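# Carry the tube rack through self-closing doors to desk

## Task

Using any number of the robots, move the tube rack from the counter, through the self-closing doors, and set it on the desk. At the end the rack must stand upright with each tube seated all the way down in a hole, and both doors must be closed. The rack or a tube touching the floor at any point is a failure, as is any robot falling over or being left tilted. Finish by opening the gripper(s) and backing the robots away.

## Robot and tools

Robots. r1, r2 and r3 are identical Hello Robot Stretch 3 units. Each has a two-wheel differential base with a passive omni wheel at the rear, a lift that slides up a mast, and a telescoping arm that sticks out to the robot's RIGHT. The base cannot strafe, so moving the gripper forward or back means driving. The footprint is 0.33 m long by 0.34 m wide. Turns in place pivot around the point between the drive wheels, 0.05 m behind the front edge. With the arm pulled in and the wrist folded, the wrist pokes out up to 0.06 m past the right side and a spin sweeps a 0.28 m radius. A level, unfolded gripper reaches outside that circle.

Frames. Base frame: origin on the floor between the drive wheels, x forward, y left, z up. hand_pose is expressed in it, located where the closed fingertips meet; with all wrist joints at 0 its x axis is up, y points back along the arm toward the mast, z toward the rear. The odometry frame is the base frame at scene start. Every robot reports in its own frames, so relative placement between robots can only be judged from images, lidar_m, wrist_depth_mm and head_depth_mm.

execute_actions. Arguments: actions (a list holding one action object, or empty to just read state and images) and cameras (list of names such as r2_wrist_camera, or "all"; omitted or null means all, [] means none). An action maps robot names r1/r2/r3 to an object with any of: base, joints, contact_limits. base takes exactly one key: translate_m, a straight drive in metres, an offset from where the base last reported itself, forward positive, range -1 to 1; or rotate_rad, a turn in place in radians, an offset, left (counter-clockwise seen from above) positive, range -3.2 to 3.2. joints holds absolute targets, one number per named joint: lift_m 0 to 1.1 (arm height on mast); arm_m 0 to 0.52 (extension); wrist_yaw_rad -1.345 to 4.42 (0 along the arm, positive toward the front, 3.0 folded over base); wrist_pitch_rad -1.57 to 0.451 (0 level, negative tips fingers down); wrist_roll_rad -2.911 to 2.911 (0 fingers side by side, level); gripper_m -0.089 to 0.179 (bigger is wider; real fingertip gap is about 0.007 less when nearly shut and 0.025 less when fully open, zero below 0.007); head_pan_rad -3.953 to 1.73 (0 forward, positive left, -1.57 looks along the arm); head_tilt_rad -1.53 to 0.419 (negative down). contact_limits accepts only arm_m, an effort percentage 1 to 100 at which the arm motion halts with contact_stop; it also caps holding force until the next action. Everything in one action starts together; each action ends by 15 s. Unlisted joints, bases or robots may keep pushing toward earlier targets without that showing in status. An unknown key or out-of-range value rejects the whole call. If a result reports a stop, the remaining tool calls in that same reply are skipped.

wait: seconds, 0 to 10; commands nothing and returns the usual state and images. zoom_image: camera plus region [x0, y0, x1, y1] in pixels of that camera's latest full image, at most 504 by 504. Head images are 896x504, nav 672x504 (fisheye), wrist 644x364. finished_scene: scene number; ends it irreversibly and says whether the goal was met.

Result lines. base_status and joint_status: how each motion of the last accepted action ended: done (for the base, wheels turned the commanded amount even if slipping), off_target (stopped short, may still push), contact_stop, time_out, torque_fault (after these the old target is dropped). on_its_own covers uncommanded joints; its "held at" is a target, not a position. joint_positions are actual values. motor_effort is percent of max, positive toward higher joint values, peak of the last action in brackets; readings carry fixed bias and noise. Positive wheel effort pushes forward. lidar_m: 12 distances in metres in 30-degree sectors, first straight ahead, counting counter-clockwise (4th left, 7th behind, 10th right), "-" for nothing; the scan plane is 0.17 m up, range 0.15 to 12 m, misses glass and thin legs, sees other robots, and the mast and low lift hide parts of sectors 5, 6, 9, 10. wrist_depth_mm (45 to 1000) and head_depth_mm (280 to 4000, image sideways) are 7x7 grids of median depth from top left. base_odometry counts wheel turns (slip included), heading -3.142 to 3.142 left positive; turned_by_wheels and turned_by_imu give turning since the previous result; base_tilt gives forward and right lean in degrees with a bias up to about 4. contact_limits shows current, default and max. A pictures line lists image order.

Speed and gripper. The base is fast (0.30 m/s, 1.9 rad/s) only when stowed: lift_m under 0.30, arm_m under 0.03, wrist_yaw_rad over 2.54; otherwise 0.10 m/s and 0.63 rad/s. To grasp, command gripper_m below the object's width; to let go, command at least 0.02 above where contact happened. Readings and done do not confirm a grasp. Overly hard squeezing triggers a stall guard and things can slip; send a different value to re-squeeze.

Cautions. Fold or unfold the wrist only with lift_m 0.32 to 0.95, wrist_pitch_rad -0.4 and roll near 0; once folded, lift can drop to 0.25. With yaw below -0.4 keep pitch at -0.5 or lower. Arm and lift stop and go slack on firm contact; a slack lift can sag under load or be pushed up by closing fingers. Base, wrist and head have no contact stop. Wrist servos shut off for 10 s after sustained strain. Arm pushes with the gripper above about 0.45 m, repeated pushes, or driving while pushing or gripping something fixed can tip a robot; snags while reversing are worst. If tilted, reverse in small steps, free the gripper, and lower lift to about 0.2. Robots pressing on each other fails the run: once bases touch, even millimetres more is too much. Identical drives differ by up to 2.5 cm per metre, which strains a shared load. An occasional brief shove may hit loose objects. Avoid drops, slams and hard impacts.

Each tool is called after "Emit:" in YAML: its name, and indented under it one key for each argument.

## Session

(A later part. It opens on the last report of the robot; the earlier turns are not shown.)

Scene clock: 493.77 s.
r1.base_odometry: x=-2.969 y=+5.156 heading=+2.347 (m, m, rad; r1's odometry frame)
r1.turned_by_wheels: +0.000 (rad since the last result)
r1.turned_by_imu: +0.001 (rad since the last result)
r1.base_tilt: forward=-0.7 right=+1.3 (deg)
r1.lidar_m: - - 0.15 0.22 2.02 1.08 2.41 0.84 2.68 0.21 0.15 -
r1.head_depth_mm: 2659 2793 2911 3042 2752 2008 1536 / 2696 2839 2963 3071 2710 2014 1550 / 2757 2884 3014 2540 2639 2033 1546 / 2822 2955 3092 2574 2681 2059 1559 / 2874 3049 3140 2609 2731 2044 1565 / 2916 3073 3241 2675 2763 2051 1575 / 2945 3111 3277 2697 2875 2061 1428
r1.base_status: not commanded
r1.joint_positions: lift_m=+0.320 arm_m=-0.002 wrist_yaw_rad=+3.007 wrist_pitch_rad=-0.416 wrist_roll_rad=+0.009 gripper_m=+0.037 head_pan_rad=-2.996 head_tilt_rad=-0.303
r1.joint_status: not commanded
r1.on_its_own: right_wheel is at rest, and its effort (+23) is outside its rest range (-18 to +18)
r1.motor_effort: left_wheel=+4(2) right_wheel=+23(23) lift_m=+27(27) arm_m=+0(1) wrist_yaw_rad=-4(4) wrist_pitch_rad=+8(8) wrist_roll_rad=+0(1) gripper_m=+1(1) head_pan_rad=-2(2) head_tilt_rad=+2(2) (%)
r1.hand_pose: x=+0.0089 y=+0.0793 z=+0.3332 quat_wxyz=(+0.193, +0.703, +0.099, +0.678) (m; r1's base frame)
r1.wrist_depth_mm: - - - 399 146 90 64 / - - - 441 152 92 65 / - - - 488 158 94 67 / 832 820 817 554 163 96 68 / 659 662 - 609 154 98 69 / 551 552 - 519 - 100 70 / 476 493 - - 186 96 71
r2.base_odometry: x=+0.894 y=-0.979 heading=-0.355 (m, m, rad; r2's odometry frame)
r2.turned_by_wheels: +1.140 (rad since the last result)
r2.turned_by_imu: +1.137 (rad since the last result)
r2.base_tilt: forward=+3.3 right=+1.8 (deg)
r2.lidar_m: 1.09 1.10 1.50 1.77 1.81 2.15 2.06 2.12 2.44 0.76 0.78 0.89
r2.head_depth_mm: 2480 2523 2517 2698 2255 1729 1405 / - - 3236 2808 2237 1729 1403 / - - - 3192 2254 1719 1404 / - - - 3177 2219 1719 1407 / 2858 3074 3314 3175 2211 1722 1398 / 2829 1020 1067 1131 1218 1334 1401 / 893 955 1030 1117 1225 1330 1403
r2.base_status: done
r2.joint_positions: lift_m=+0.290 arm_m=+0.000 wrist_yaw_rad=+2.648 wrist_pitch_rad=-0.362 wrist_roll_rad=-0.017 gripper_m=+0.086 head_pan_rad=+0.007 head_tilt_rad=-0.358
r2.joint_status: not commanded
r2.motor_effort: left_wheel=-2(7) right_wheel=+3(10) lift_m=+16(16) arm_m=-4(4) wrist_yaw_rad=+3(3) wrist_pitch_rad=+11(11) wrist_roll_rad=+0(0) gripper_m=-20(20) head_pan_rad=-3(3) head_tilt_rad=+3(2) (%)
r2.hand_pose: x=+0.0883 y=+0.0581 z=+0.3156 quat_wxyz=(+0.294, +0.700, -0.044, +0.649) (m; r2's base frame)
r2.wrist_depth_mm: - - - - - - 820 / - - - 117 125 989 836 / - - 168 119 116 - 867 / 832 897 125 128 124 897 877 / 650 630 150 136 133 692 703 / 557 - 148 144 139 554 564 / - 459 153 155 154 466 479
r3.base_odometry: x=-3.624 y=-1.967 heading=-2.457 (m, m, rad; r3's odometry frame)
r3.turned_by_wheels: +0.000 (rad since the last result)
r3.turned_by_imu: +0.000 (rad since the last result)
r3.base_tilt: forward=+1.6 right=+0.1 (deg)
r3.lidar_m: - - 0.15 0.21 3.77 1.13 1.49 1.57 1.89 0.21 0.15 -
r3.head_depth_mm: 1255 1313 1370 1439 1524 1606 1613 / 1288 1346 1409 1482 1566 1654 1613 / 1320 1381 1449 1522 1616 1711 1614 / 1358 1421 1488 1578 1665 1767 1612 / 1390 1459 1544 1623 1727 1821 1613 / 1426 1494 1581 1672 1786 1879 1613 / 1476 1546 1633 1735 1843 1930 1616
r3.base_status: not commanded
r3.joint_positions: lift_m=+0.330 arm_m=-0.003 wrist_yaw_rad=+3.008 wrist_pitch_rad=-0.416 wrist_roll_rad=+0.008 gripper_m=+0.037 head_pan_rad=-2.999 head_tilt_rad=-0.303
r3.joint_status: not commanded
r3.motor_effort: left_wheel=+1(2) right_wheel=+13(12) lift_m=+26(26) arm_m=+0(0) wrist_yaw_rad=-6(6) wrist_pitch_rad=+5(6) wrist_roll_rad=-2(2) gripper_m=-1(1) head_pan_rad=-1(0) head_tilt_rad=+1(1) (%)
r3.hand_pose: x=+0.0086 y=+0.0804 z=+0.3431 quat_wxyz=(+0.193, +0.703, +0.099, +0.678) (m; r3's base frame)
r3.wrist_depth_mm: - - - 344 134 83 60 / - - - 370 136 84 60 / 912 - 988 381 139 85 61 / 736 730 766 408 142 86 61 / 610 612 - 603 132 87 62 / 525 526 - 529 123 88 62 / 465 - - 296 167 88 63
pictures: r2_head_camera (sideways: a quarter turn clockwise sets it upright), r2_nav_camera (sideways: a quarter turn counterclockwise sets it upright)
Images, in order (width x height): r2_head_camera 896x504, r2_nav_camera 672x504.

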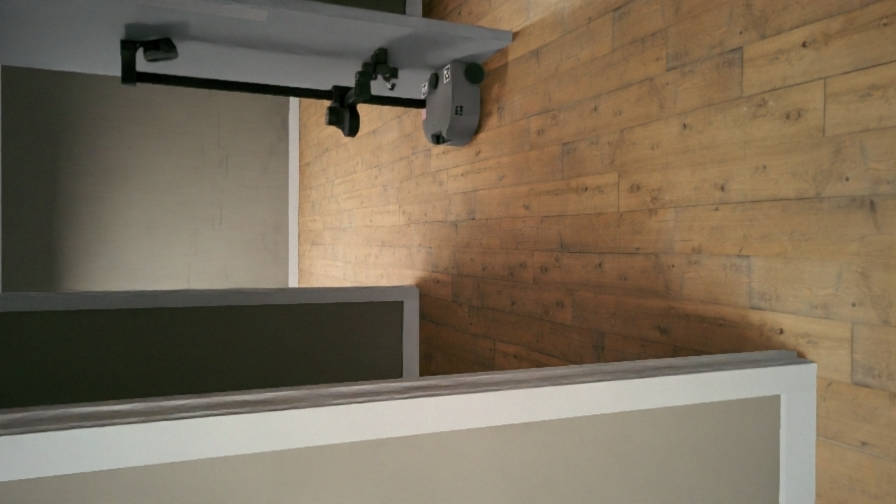

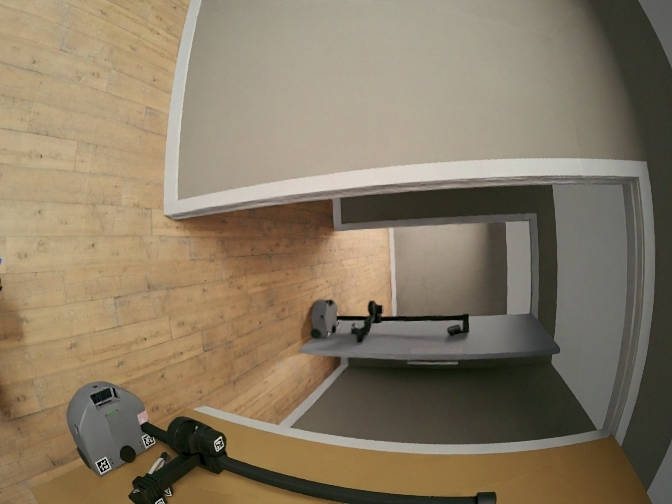

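Emit:
execute_actions:
  actions:
    - {"r2": {"base": {"rotate_rad": -0.025}}, "r1": {"joints": {"lift_m": 0.27}}, "r3": {"joints": {"lift_m": 0.27}}}
  cameras: []

Emit:
execute_actions:
  actions:
    - {"r2": {"base": {"translate_m": 1.0}}}
  cameras: []

Emit:
execute_actions:
  actions:
    - {"r2": {"base": {"translate_m": 1.0}}}
  cameras: ["r2_head_camera", "r2_wrist_camera"]

Scene clock: 534.87 s.
r1.base_odometry: x=-2.969 y=+5.156 heading=+2.347 (m, m, rad; r1's odometry frame)
r1.turned_by_wheels: +0.000 (rad since the last result)
r1.turned_by_imu: +0.001 (rad since the last result)
r1.base_tilt: forward=-0.7 right=+1.3 (deg)
r1.lidar_m: - - 0.15 0.22 2.02 1.08 2.41 0.84 2.68 0.21 0.15 -
r1.head_depth_mm: 2648 2797 2927 3057 2759 2011 1539 / 2682 2836 2959 3060 2709 2049 1551 / 2753 2874 3035 2530 2659 2052 1548 / 2773 2927 3031 2560 2683 2048 1569 / 2878 3039 3168 2614 2721 2058 1564 / 2954 3078 3202 2701 2793 2069 1569 / 2980 3109 3293 2749 2834 2082 1427
r1.base_status: not commanded
r1.joint_positions: lift_m=+0.271 arm_m=-0.002 wrist_yaw_rad=+3.005 wrist_pitch_rad=-0.416 wrist_roll_rad=+0.009 gripper_m=+0.037 head_pan_rad=-2.996 head_tilt_rad=-0.303
r1.joint_status: all done
r1.on_its_own: right_wheel is at rest, and its effort (+24) is outside its rest range (-18 to +18)
r1.motor_effort: left_wheel=+1(3) right_wheel=+24(24) lift_m=+16(24) arm_m=-1(1) wrist_yaw_rad=-3(4) wrist_pitch_rad=+7(7) wrist_roll_rad=+1(0) gripper_m=+1(1) head_pan_rad=-1(2) head_tilt_rad=+2(1) (%)
r1.hand_pose: x=+0.0094 y=+0.0793 z=+0.2837 quat_wxyz=(+0.194, +0.703, +0.098, +0.677) (m; r1's base frame)
r1.wrist_depth_mm: - - - 389 145 89 64 / - - - 425 150 91 65 / 991 - 957 476 156 93 66 / 731 727 730 536 162 95 67 / 598 588 - 539 152 97 68 / 496 495 - 506 - 100 69 / 437 - - - 184 96 70
r2.base_odometry: x=+0.894 y=-0.979 heading=-0.380 (m, m, rad; r2's odometry frame)
r2.turned_by_wheels: -0.025 (rad since the last result)
r2.turned_by_imu: -0.026 (rad since the last result)
r2.base_tilt: forward=+3.3 right=+1.7 (deg)
r2.lidar_m: 1.12 1.09 1.46 1.76 1.80 2.16 2.06 2.11 2.46 0.76 0.78 0.89
r2.head_depth_mm: 2308 2313 2519 2720 2236 1727 1419 / - - 2996 2844 2236 1722 1405 / - - - 3179 2245 1744 1403 / - - - 3213 2257 1737 1407 / 2901 3128 3352 3191 2199 1720 1405 / 2854 3058 3221 1168 1234 1337 1397 / 890 943 1024 1106 1208 1319 1401
r2.base_status: done
r2.joint_positions: lift_m=+0.290 arm_m=+0.000 wrist_yaw_rad=+2.648 wrist_pitch_rad=-0.362 wrist_roll_rad=-0.017 gripper_m=+0.086 head_pan_rad=+0.007 head_tilt_rad=-0.358
r2.joint_status: not commanded
r2.motor_effort: left_wheel=+0(3) right_wheel=+1(3) lift_m=+16(16) arm_m=-4(3) wrist_yaw_rad=+3(4) wrist_pitch_rad=+11(11) wrist_roll_rad=+0(0) gripper_m=-20(20) head_pan_rad=-4(2) head_tilt_rad=+2(3) (%)
r2.hand_pose: x=+0.0883 y=+0.0581 z=+0.3156 quat_wxyz=(+0.294, +0.700, -0.044, +0.649) (m; r2's base frame)
r2.wrist_depth_mm: - - - - - - 798 / - - - 116 125 983 848 / - - 168 120 116 - 926 / 819 849 125 128 124 882 900 / 666 618 150 135 133 691 694 / 565 - 147 144 139 566 563 / - 464 151 156 155 468 483
r3.base_odometry: x=-3.624 y=-1.967 heading=-2.457 (m, m, rad; r3's odometry frame)
r3.turned_by_wheels: +0.000 (rad since the last result)
r3.turned_by_imu: +0.000 (rad since the last result)
r3.base_tilt: forward=+1.6 right=-0.1 (deg)
r3.lidar_m: - - 0.15 0.21 3.75 1.13 1.49 1.58 1.90 0.21 0.15 -
r3.head_depth_mm: 1255 1314 1376 1435 1515 1604 1607 / 1290 1337 1418 1486 1569 1648 1601 / 1324 1376 1452 1521 1605 1704 1613 / 1352 1419 1491 1567 1660 1769 1612 / 1385 1459 1542 1618 1723 1843 1613 / 1432 1492 1581 1680 1787 1873 1608 / 1464 1545 1646 1736 1851 1931 1606
r3.base_status: not commanded
r3.joint_positions: lift_m=+0.270 arm_m=-0.003 wrist_yaw_rad=+3.005 wrist_pitch_rad=-0.416 wrist_roll_rad=+0.008 gripper_m=+0.037 head_pan_rad=-2.999 head_tilt_rad=-0.303
r3.joint_status: all done
r3.motor_effort: left_wheel=+2(2) right_wheel=+14(14) lift_m=+22(25) arm_m=+0(0) wrist_yaw_rad=-4(6) wrist_pitch_rad=+5(5) wrist_roll_rad=-1(2) gripper_m=-1(2) head_pan_rad=+0(0) head_tilt_rad=+2(1) (%)
r3.hand_pose: x=+0.0093 y=+0.0803 z=+0.2833 quat_wxyz=(+0.194, +0.703, +0.098, +0.678) (m; r3's base frame)
r3.wrist_depth_mm: - - - 335 132 82 59 / - - - 355 134 83 60 / 774 - 850 373 137 84 60 / 636 627 664 394 139 85 61 / 528 537 - 539 130 86 61 / 468 - - - 122 87 62 / - - - - 165 88 62
pictures: none
No camera images: the call's "cameras" was empty. Leave "cameras" out to get every camera's image.

Scene clock: 539.97 s.
r1.base_odometry: x=-2.969 y=+5.156 heading=+2.347 (m, m, rad; r1's odometry frame)
r1.turned_by_wheels: +0.000 (rad since the last result)
r1.turned_by_imu: +0.001 (rad since the last result)
r1.base_tilt: forward=-0.7 right=+1.3 (deg)
r1.lidar_m: - - 0.15 0.22 2.03 0.76 2.41 2.58 2.68 0.21 0.15 -
r1.head_depth_mm: 2636 2773 2869 3084 2730 2022 1543 / 2702 2868 2981 3051 2703 2008 1557 / 2787 2889 3065 2528 2639 2037 1559 / 2798 2924 3126 2581 2664 2039 1548 / 2855 3024 3150 2615 2737 2074 1564 / 2924 3071 3223 2685 2794 2076 1574 / 2954 3180 3292 2765 2850 2092 1583
r1.base_status: not commanded
r1.joint_positions: lift_m=+0.271 arm_m=-0.002 wrist_yaw_rad=+3.005 wrist_pitch_rad=-0.416 wrist_roll_rad=+0.009 gripper_m=+0.037 head_pan_rad=-2.996 head_tilt_rad=-0.303
r1.joint_status: not commanded
r1.on_its_own: right_wheel is at rest, and its effort (+24) is outside its rest range (-18 to +18)
r1.motor_effort: left_wheel=+1(0) right_wheel=+24(23) lift_m=+16(16) arm_m=+0(1) wrist_yaw_rad=-2(3) wrist_pitch_rad=+8(8) wrist_roll_rad=+0(0) gripper_m=+2(1) head_pan_rad=-2(1) head_tilt_rad=+1(2) (%)
r1.hand_pose: x=+0.0094 y=+0.0793 z=+0.2837 quat_wxyz=(+0.194, +0.703, +0.098, +0.677) (m; r1's base frame)
r1.wrist_depth_mm: - - - 389 145 89 64 / - - - 428 150 91 65 / 978 - 940 475 156 93 66 / 741 739 713 537 161 95 67 / 581 595 - 544 153 97 68 / 499 492 - 510 - 99 69 / 439 - - - 185 96 70
r2.base_odometry: x=+1.822 y=-1.350 heading=-0.380 (m, m, rad; r2's odometry frame)
r2.turned_by_wheels: +0.000 (rad since the last result)
r2.turned_by_imu: +0.006 (rad since the last result)
r2.base_tilt: forward=+3.2 right=+1.8 (deg)
r2.lidar_m: 2.02 1.21 0.29 0.29 1.87 2.45 3.03 1.06 0.64 0.69 0.75 1.59
r2.head_depth_mm: - 2009 2015 1985 1979 1726 1409 / - - - 2842 2055 1731 1410 / - - - 3166 2230 1708 1405 / - - - 3164 2223 1731 1411 / - - - 2641 2230 1728 1400 / 2063 2200 2349 2541 2222 1722 1411 / 2047 2184 2306 2494 2236 1727 1406
r2.base_status: done
r2.joint_positions: lift_m=+0.290 arm_m=+0.000 wrist_yaw_rad=+2.648 wrist_pitch_rad=-0.362 wrist_roll_rad=-0.017 gripper_m=+0.086 head_pan_rad=+0.007 head_tilt_rad=-0.358
r2.joint_status: not commanded
r2.motor_effort: left_wheel=+0(6) right_wheel=+1(6) lift_m=+16(16) arm_m=-4(3) wrist_yaw_rad=+3(4) wrist_pitch_rad=+11(11) wrist_roll_rad=+0(0) gripper_m=-20(20) head_pan_rad=-4(2) head_tilt_rad=+4(4) (%)
r2.hand_pose: x=+0.0883 y=+0.0581 z=+0.3156 quat_wxyz=(+0.294, +0.700, -0.044, +0.649) (m; r2's base frame)
r2.wrist_depth_mm: - 719 300 917 - - - / - - 304 353 125 - - / - - 167 119 115 - - / 835 832 125 128 124 877 885 / 643 638 150 134 133 677 694 / 560 - 148 143 139 565 547 / - 460 152 156 155 466 475
r3.base_odometry: x=-3.624 y=-1.967 heading=-2.457 (m, m, rad; r3's odometry frame)
r3.turned_by_wheels: +0.000 (rad since the last result)
r3.turned_by_imu: +0.000 (rad since the last result)
r3.base_tilt: forward=+1.7 right=+0.0 (deg)
r3.lidar_m: - - 0.15 0.21 3.76 1.13 1.49 1.58 1.90 0.21 0.15 -
r3.head_depth_mm: 1253 1313 1370 1431 1521 1616 1605 / 1284 1345 1412 1491 1568 1651 1605 / 1319 1382 1455 1531 1619 1708 1602 / 1351 1419 1486 1580 1664 1765 1603 / 1386 1459 1535 1626 1719 1827 1608 / 1426 1499 1581 1669 1772 1874 1606 / 1470 1553 1630 1729 1845 1941 1609
r3.base_status: not commanded
r3.joint_positions: lift_m=+0.270 arm_m=-0.003 wrist_yaw_rad=+3.005 wrist_pitch_rad=-0.416 wrist_roll_rad=+0.008 gripper_m=+0.037 head_pan_rad=-2.999 head_tilt_rad=-0.303
r3.joint_status: not commanded
r3.motor_effort: left_wheel=+1(1) right_wheel=+14(14) lift_m=+21(21) arm_m=+0(0) wrist_yaw_rad=-3(3) wrist_pitch_rad=+6(5) wrist_roll_rad=-2(2) gripper_m=-1(0) head_pan_rad=-1(1) head_tilt_rad=+1(1) (%)
r3.hand_pose: x=+0.0093 y=+0.0803 z=+0.2833 quat_wxyz=(+0.194, +0.703, +0.098, +0.678) (m; r3's base frame)
r3.wrist_depth_mm: - - - 341 131 82 59 / - - - 354 135 83 59 / 794 - 833 375 137 84 60 / 627 631 681 396 140 85 61 / 529 540 - 540 130 86 61 / 467 - - - 122 87 62 / - - - - 164 87 62
pictures: none
No camera images: the call's "cameras" was empty. Leave "cameras" out to get every camera's image.

Scene clock: 545.07 s.
r1.base_odometry: x=-2.969 y=+5.156 heading=+2.347 (m, m, rad; r1's odometry frame)
r1.turned_by_wheels: +0.000 (rad since the last result)
r1.turned_by_imu: +0.001 (rad since the last result)
r1.base_tilt: forward=-0.8 right=+1.3 (deg)
r1.lidar_m: - - 0.15 0.22 2.02 1.08 2.40 2.57 2.69 0.21 0.15 -
r1.head_depth_mm: 2677 2736 2964 3028 2750 2014 1550 / 2725 2826 2962 3052 2718 2003 1545 / 2752 2914 3023 2568 2632 2039 1556 / 2823 2953 3117 2570 2679 2042 1554 / 2832 3013 3154 2638 2724 2082 1567 / 2891 3064 3212 2666 2796 2071 1572 / 2973 3154 3317 2723 2870 2074 1579
r1.base_status: not commanded
r1.joint_positions: lift_m=+0.271 arm_m=-0.002 wrist_yaw_rad=+3.005 wrist_pitch_rad=-0.416 wrist_roll_rad=+0.009 gripper_m=+0.037 head_pan_rad=-2.996 head_tilt_rad=-0.303
r1.joint_status: not commanded
r1.on_its_own: right_wheel is at rest, and its effort (+24) is outside its rest range (-18 to +18)
r1.motor_effort: left_wheel=+1(2) right_wheel=+24(23) lift_m=+15(16) arm_m=-1(1) wrist_yaw_rad=-3(3) wrist_pitch_rad=+7(8) wrist_roll_rad=+0(0) gripper_m=+1(1) head_pan_rad=-2(2) head_tilt_rad=+2(2) (%)
r1.hand_pose: x=+0.0094 y=+0.0793 z=+0.2837 quat_wxyz=(+0.194, +0.703, +0.098, +0.677) (m; r1's base frame)
r1.wrist_depth_mm: - - - 390 145 89 64 / - - - 427 150 91 65 / 971 - 961 475 156 93 66 / 738 731 723 539 162 95 67 / 593 580 - 540 152 97 68 / 497 493 - 502 - 99 69 / 440 - - - 185 96 70
r2.base_odometry: x=+2.751 y=-1.721 heading=-0.380 (m, m, rad; r2's odometry frame)
r2.turned_by_wheels: +0.000 (rad since the last result)
r2.turned_by_imu: +0.006 (rad since the last result)
r2.base_tilt: forward=+3.4 right=+1.6 (deg)
r2.lidar_m: 1.45 1.24 0.89 0.85 0.87 0.85 4.02 1.06 1.08 1.24 0.82 0.96
r2.head_depth_mm: - - - 3147 2251 1670 1335 / - - - 3163 2249 1727 1411 / - - - 3214 2217 1723 1413 / - - - 3186 2239 1725 1400 / - - - 3132 2216 1721 1403 / - - 1439 1523 1650 1699 1406 / 1197 1284 1376 1492 1624 1708 1416
r2.base_status: done
r2.joint_positions: lift_m=+0.290 arm_m=+0.000 wrist_yaw_rad=+2.648 wrist_pitch_rad=-0.362 wrist_roll_rad=-0.017 gripper_m=+0.086 head_pan_rad=+0.007 head_tilt_rad=-0.358
r2.joint_status: not commanded
r2.motor_effort: left_wheel=-1(4) right_wheel=+2(7) lift_m=+16(16) arm_m=-4(3) wrist_yaw_rad=+3(4) wrist_pitch_rad=+11(11) wrist_roll_rad=+0(0) gripper_m=-19(20) head_pan_rad=-4(3) head_tilt_rad=+4(2) (%)
r2.hand_pose: x=+0.0883 y=+0.0581 z=+0.3156 quat_wxyz=(+0.294, +0.700, -0.044, +0.649) (m; r2's base frame)
r2.wrist_depth_mm: 656 735 807 977 - - - / 694 779 812 956 125 - - / 736 822 168 119 116 - - / 744 810 125 128 124 891 881 / 663 637 149 134 133 683 693 / 557 - 148 143 139 555 555 / - 459 152 157 154 463 469
r3.base_odometry: x=-3.624 y=-1.967 heading=-2.457 (m, m, rad; r3's odometry frame)
r3.turned_by_wheels: +0.000 (rad since the last result)
r3.turned_by_imu: +0.000 (rad since the last result)
r3.base_tilt: forward=+1.6 right=+0.0 (deg)
r3.lidar_m: - - 0.15 0.21 3.76 1.13 1.49 1.18 1.01 0.21 0.15 -
r3.head_depth_mm: 1252 1307 1375 1431 1524 1599 1608 / 1287 1351 1403 1484 1569 1647 1608 / 1323 1385 1458 1528 1614 1713 1604 / 1348 1419 1496 1574 1670 1766 1601 / 1380 1463 1535 1622 1718 1818 1603 / 1426 1503 1582 1676 1789 1869 1609 / 1468 1549 1630 1726 1835 1925 1607
r3.base_status: not commanded
r3.joint_positions: lift_m=+0.270 arm_m=-0.003 wrist_yaw_rad=+3.005 wrist_pitch_rad=-0.416 wrist_roll_rad=+0.008 gripper_m=+0.037 head_pan_rad=-2.999 head_tilt_rad=-0.303
r3.joint_status: not commanded
r3.motor_effort: left_wheel=+1(1) right_wheel=+14(14) lift_m=+21(21) arm_m=+0(0) wrist_yaw_rad=-3(3) wrist_pitch_rad=+6(6) wrist_roll_rad=-2(2) gripper_m=+0(1) head_pan_rad=+1(1) head_tilt_rad=+1(1) (%)
r3.hand_pose: x=+0.0093 y=+0.0803 z=+0.2833 quat_wxyz=(+0.194, +0.703, +0.098, +0.678) (m; r3's base frame)
r3.wrist_depth_mm: - - - 339 132 82 59 / - - - 356 134 83 60 / 794 - 847 372 137 84 60 / 629 619 668 394 139 85 61 / 527 536 - 541 130 86 61 / 474 - - - 122 87 62 / - - - - 166 88 62
pictures: r2_head_camera (sideways: a quarter turn clockwise sets it upright), r2_wrist_camera
Images, in order (width x height): r2_head_camera 896x504, r2_wrist_camera 644x364.

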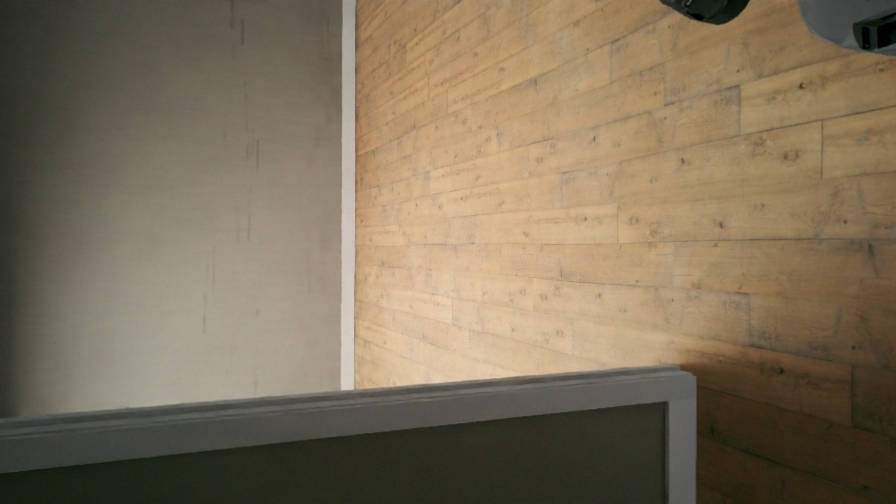

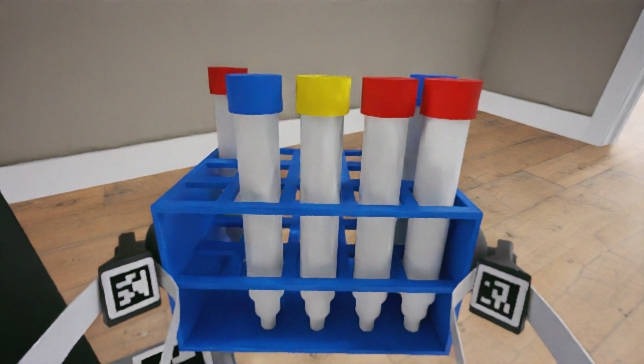

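Emit:
execute_actions:
  actions:
    - {"r2": {"base": {"translate_m": 1.0}}, "r1": {"base": {"translate_m": -1.0}}}
  cameras: []

Emit:
execute_actions:
  actions:
    - {"r2": {"base": {"translate_m": 0.95}, "joints": {"head_pan_rad": 1.2, "head_tilt_rad": -0.4}}, "r1": {"base": {"translate_m": -0.2}, "joints": {"head_pan_rad": 0.7}}}
  cameras: ["r2_head_camera", "r2_nav_camera"]

Scene clock: 559.37 s.
r1.base_odometry: x=-2.268 y=+4.443 heading=+2.347 (m, m, rad; r1's odometry frame)
r1.turned_by_wheels: +0.000 (rad since the last result)
r1.turned_by_imu: -0.004 (rad since the last result)
r1.base_tilt: forward=-0.8 right=+1.3 (deg)
r1.lidar_m: 1.99 0.63 0.41 0.40 0.59 0.83 1.48 1.53 2.10 2.57 2.69 2.74
r1.head_depth_mm: 1771 1880 1955 2037 2173 2020 1541 / 1801 1893 1978 2031 1586 1753 1546 / 1860 1937 2020 1643 1566 1657 1564 / 1885 1971 2092 1642 1609 1695 1553 / 1912 2017 2117 1672 1631 1721 1552 / 1975 2050 2162 1695 1658 1772 1564 / 1983 2093 2202 1718 1689 1817 1573
r1.base_status: done
r1.joint_positions: lift_m=+0.270 arm_m=-0.002 wrist_yaw_rad=+3.001 wrist_pitch_rad=-0.416 wrist_roll_rad=+0.009 gripper_m=+0.037 head_pan_rad=-2.996 head_tilt_rad=-0.303
r1.joint_status: not commanded
r1.motor_effort: left_wheel=+2(6) right_wheel=-1(21) lift_m=+18(18) arm_m=+0(1) wrist_yaw_rad=-1(3) wrist_pitch_rad=+8(8) wrist_roll_rad=+0(0) gripper_m=+1(1) head_pan_rad=-2(2) head_tilt_rad=+1(2) (%)
r1.hand_pose: x=+0.0103 y=+0.0792 z=+0.2835 quat_wxyz=(+0.195, +0.703, +0.096, +0.677) (m; r1's base frame)
r1.wrist_depth_mm: 502 - 535 535 428 466 520 / 544 - 582 582 469 517 574 / 589 - 639 640 516 570 643 / 627 645 669 685 571 644 698 / 596 587 614 584 583 571 577 / 493 493 - 521 - 481 479 / 439 - - - 418 419 413
r2.base_odometry: x=+3.680 y=-2.091 heading=-0.380 (m, m, rad; r2's odometry frame)
r2.turned_by_wheels: +0.000 (rad since the last result)
r2.turned_by_imu: +0.005 (rad since the last result)
r2.base_tilt: forward=+3.2 right=+1.7 (deg)
r2.lidar_m: 3.65 0.55 0.58 0.88 0.90 1.21 1.81 1.76 0.60 0.51 0.66 3.08
r2.head_depth_mm: 3152 3340 3561 3231 2247 1730 1414 / 3108 3274 3527 3150 2224 1717 1410 / 3131 3248 3576 3158 2238 1728 1409 / 3068 3365 3590 3192 2215 1731 1409 / 3099 3313 3647 3197 2238 1716 1404 / 3152 3340 3569 3212 2230 1745 1409 / 3118 3358 3583 3150 2213 1726 1409
r2.base_status: done
r2.joint_positions: lift_m=+0.290 arm_m=+0.000 wrist_yaw_rad=+2.648 wrist_pitch_rad=-0.362 wrist_roll_rad=-0.017 gripper_m=+0.086 head_pan_rad=+0.007 head_tilt_rad=-0.358
r2.joint_status: not commanded
r2.motor_effort: left_wheel=-2(4) right_wheel=+2(8) lift_m=+15(16) arm_m=-3(4) wrist_yaw_rad=+3(4) wrist_pitch_rad=+11(11) wrist_roll_rad=+0(0) gripper_m=-19(19) head_pan_rad=-3(4) head_tilt_rad=+4(3) (%)
r2.hand_pose: x=+0.0883 y=+0.0581 z=+0.3156 quat_wxyz=(+0.294, +0.700, -0.044, +0.649) (m; r2's base frame)
r2.wrist_depth_mm: 669 744 857 720 517 - - / 715 821 823 648 125 - - / 743 856 166 119 115 - - / 770 831 125 128 123 902 912 / 644 619 150 135 133 686 690 / 560 - 147 143 139 562 577 / - 457 152 157 154 463 484
r3.base_odometry: x=-3.624 y=-1.967 heading=-2.457 (m, m, rad; r3's odometry frame)
r3.turned_by_wheels: +0.000 (rad since the last result)
r3.turned_by_imu: +0.000 (rad since the last result)
r3.base_tilt: forward=+1.5 right=+0.0 (deg)
r3.lidar_m: - - 0.15 0.21 3.78 0.60 0.73 1.57 1.83 0.21 0.15 -
r3.head_depth_mm: 1254 1316 1376 1442 1518 1593 870 / 1289 1342 1407 1487 1557 1657 1608 / 1322 1378 1446 1525 1611 1706 1609 / 1350 1411 1489 1574 1665 1781 1608 / 1389 1460 1527 1615 1720 1833 1606 / 1423 1501 1589 1667 1778 1886 1611 / 1462 1552 1634 1724 1843 1933 1614
r3.base_status: not commanded
r3.joint_positions: lift_m=+0.270 arm_m=-0.003 wrist_yaw_rad=+3.005 wrist_pitch_rad=-0.416 wrist_roll_rad=+0.008 gripper_m=+0.037 head_pan_rad=-2.999 head_tilt_rad=-0.303
r3.joint_status: not commanded
r3.motor_effort: left_wheel=+1(2) right_wheel=+14(14) lift_m=+21(21) arm_m=+0(0) wrist_yaw_rad=-4(4) wrist_pitch_rad=+6(6) wrist_roll_rad=-2(2) gripper_m=-1(1) head_pan_rad=-1(0) head_tilt_rad=+1(1) (%)
r3.hand_pose: x=+0.0093 y=+0.0803 z=+0.2833 quat_wxyz=(+0.194, +0.703, +0.098, +0.678) (m; r3's base frame)
r3.wrist_depth_mm: - - - 338 132 82 59 / - - - 356 134 83 60 / 802 - 817 371 137 84 60 / 620 640 672 398 140 85 61 / 524 542 - 542 131 86 61 / 464 - - - 122 87 62 / - - - - 165 87 62
pictures: none
No camera images: the call's "cameras" was empty. Leave "cameras" out to get every camera's image.

Scene clock: 564.30 s.
r1.base_odometry: x=-2.128 y=+4.300 heading=+2.347 (m, m, rad; r1's odometry frame)
r1.turned_by_wheels: +0.000 (rad since the last result)
r1.turned_by_imu: +0.000 (rad since the last result)
r1.base_tilt: forward=-0.8 right=+1.3 (deg)
r1.lidar_m: 2.02 0.79 0.59 0.57 0.60 0.83 1.28 1.33 1.81 2.57 2.68 2.95
r1.head_depth_mm: 1138 1209 1283 1363 1505 1636 1552 / 972 1025 1080 1142 1215 1309 1410 / 837 878 922 968 1023 1084 1143 / 741 773 800 840 880 920 970 / 662 688 712 739 773 801 840 / 598 620 638 661 687 713 739 / 545 563 570 595 618 639 661
r1.base_status: done
r1.joint_positions: lift_m=+0.270 arm_m=-0.002 wrist_yaw_rad=+3.001 wrist_pitch_rad=-0.416 wrist_roll_rad=+0.009 gripper_m=+0.037 head_pan_rad=+0.693 head_tilt_rad=-0.303
r1.joint_status: all done
r1.motor_effort: left_wheel=+1(7) right_wheel=+0(11) lift_m=+18(18) arm_m=+1(0) wrist_yaw_rad=+0(1) wrist_pitch_rad=+8(8) wrist_roll_rad=+0(1) gripper_m=+1(1) head_pan_rad=+4(38) head_tilt_rad=+1(2) (%)
r1.hand_pose: x=+0.0103 y=+0.0792 z=+0.2835 quat_wxyz=(+0.195, +0.703, +0.096, +0.677) (m; r1's base frame)
r1.wrist_depth_mm: 514 - 538 560 580 607 629 / 547 - 588 606 626 657 692 / 592 - 642 655 691 731 765 / 637 652 677 687 712 708 708 / 593 587 611 579 602 575 571 / 500 494 - 523 - 481 480 / 441 - - - 418 416 412
r2.base_odometry: x=+4.562 y=-2.444 heading=-0.380 (m, m, rad; r2's odometry frame)
r2.turned_by_wheels: +0.000 (rad since the last result)
r2.turned_by_imu: +0.005 (rad since the last result)
r2.base_tilt: forward=+3.2 right=+1.7 (deg)
r2.lidar_m: 2.73 2.82 2.56 1.66 0.56 0.53 2.75 0.88 0.76 1.45 2.29 2.85
r2.head_depth_mm: 2525 2752 3055 2910 2100 1645 1360 / 2464 2573 2857 2795 2088 1644 1373 / 2375 2491 2774 2896 2134 1660 1364 / 2293 2410 2663 2795 2142 1668 1365 / 2212 2345 2570 2684 2115 1660 1361 / 2128 2261 2459 2618 2110 1659 1371 / 2062 2187 2378 2545 2126 1663 1365
r2.base_status: done
r2.joint_positions: lift_m=+0.290 arm_m=+0.000 wrist_yaw_rad=+2.648 wrist_pitch_rad=-0.362 wrist_roll_rad=-0.017 gripper_m=+0.086 head_pan_rad=+1.193 head_tilt_rad=-0.396
r2.joint_status: all done
r2.motor_effort: left_wheel=-2(5) right_wheel=+3(8) lift_m=+15(15) arm_m=-4(3) wrist_yaw_rad=+3(3) wrist_pitch_rad=+11(11) wrist_roll_rad=+0(0) gripper_m=-20(20) head_pan_rad=+2(43) head_tilt_rad=-2(7) (%)
r2.hand_pose: x=+0.0883 y=+0.0581 z=+0.3156 quat_wxyz=(+0.294, +0.700, -0.044, +0.649) (m; r2's base frame)
r2.wrist_depth_mm: - - - - - - - / - - - - 125 - - / - - 167 190 116 - - / 853 841 125 127 124 900 920 / 659 624 150 134 133 696 705 / 551 - 148 143 139 561 569 / - 456 153 156 155 458 485
r3.base_odometry: x=-3.624 y=-1.967 heading=-2.457 (m, m, rad; r3's odometry frame)
r3.turned_by_wheels: +0.000 (rad since the last result)
r3.turned_by_imu: +0.000 (rad since the last result)
r3.base_tilt: forward=+1.7 right=-0.1 (deg)
r3.lidar_m: - - 0.15 0.21 3.77 1.13 1.49 1.57 1.76 0.21 0.15 -
r3.head_depth_mm: 1250 1310 1373 1439 1516 1601 1604 / 1283 1346 1407 1489 1560 1654 1609 / 1315 1379 1445 1521 1612 1705 1612 / 1346 1416 1491 1572 1668 1760 1609 / 1383 1466 1538 1626 1729 1828 1614 / 1431 1509 1586 1669 1778 1882 1606 / 1473 1543 1635 1724 1852 1928 1610
r3.base_status: not commanded
r3.joint_positions: lift_m=+0.270 arm_m=-0.003 wrist_yaw_rad=+3.005 wrist_pitch_rad=-0.416 wrist_roll_rad=+0.008 gripper_m=+0.037 head_pan_rad=-2.999 head_tilt_rad=-0.303
r3.joint_status: not commanded
r3.motor_effort: left_wheel=+1(1) right_wheel=+14(14) lift_m=+21(21) arm_m=+0(0) wrist_yaw_rad=-4(4) wrist_pitch_rad=+5(5) wrist_roll_rad=-2(2) gripper_m=+0(1) head_pan_rad=+0(0) head_tilt_rad=+1(1) (%)
r3.hand_pose: x=+0.0093 y=+0.0803 z=+0.2833 quat_wxyz=(+0.194, +0.703, +0.098, +0.678) (m; r3's base frame)
r3.wrist_depth_mm: 897 - - 341 132 82 59 / 873 - - 358 135 83 60 / 799 - 837 373 137 84 60 / 632 625 672 398 140 85 61 / 529 540 - 535 130 86 61 / 469 - - - 122 87 62 / - - - - 165 87 62
pictures: r2_head_camera (sideways: a quarter turn clockwise sets it upright), r2_nav_camera (sideways: a quarter turn counterclockwise sets it upright)
Images, in order (width x height): r2_head_camera 896x504, r2_nav_camera 672x504.

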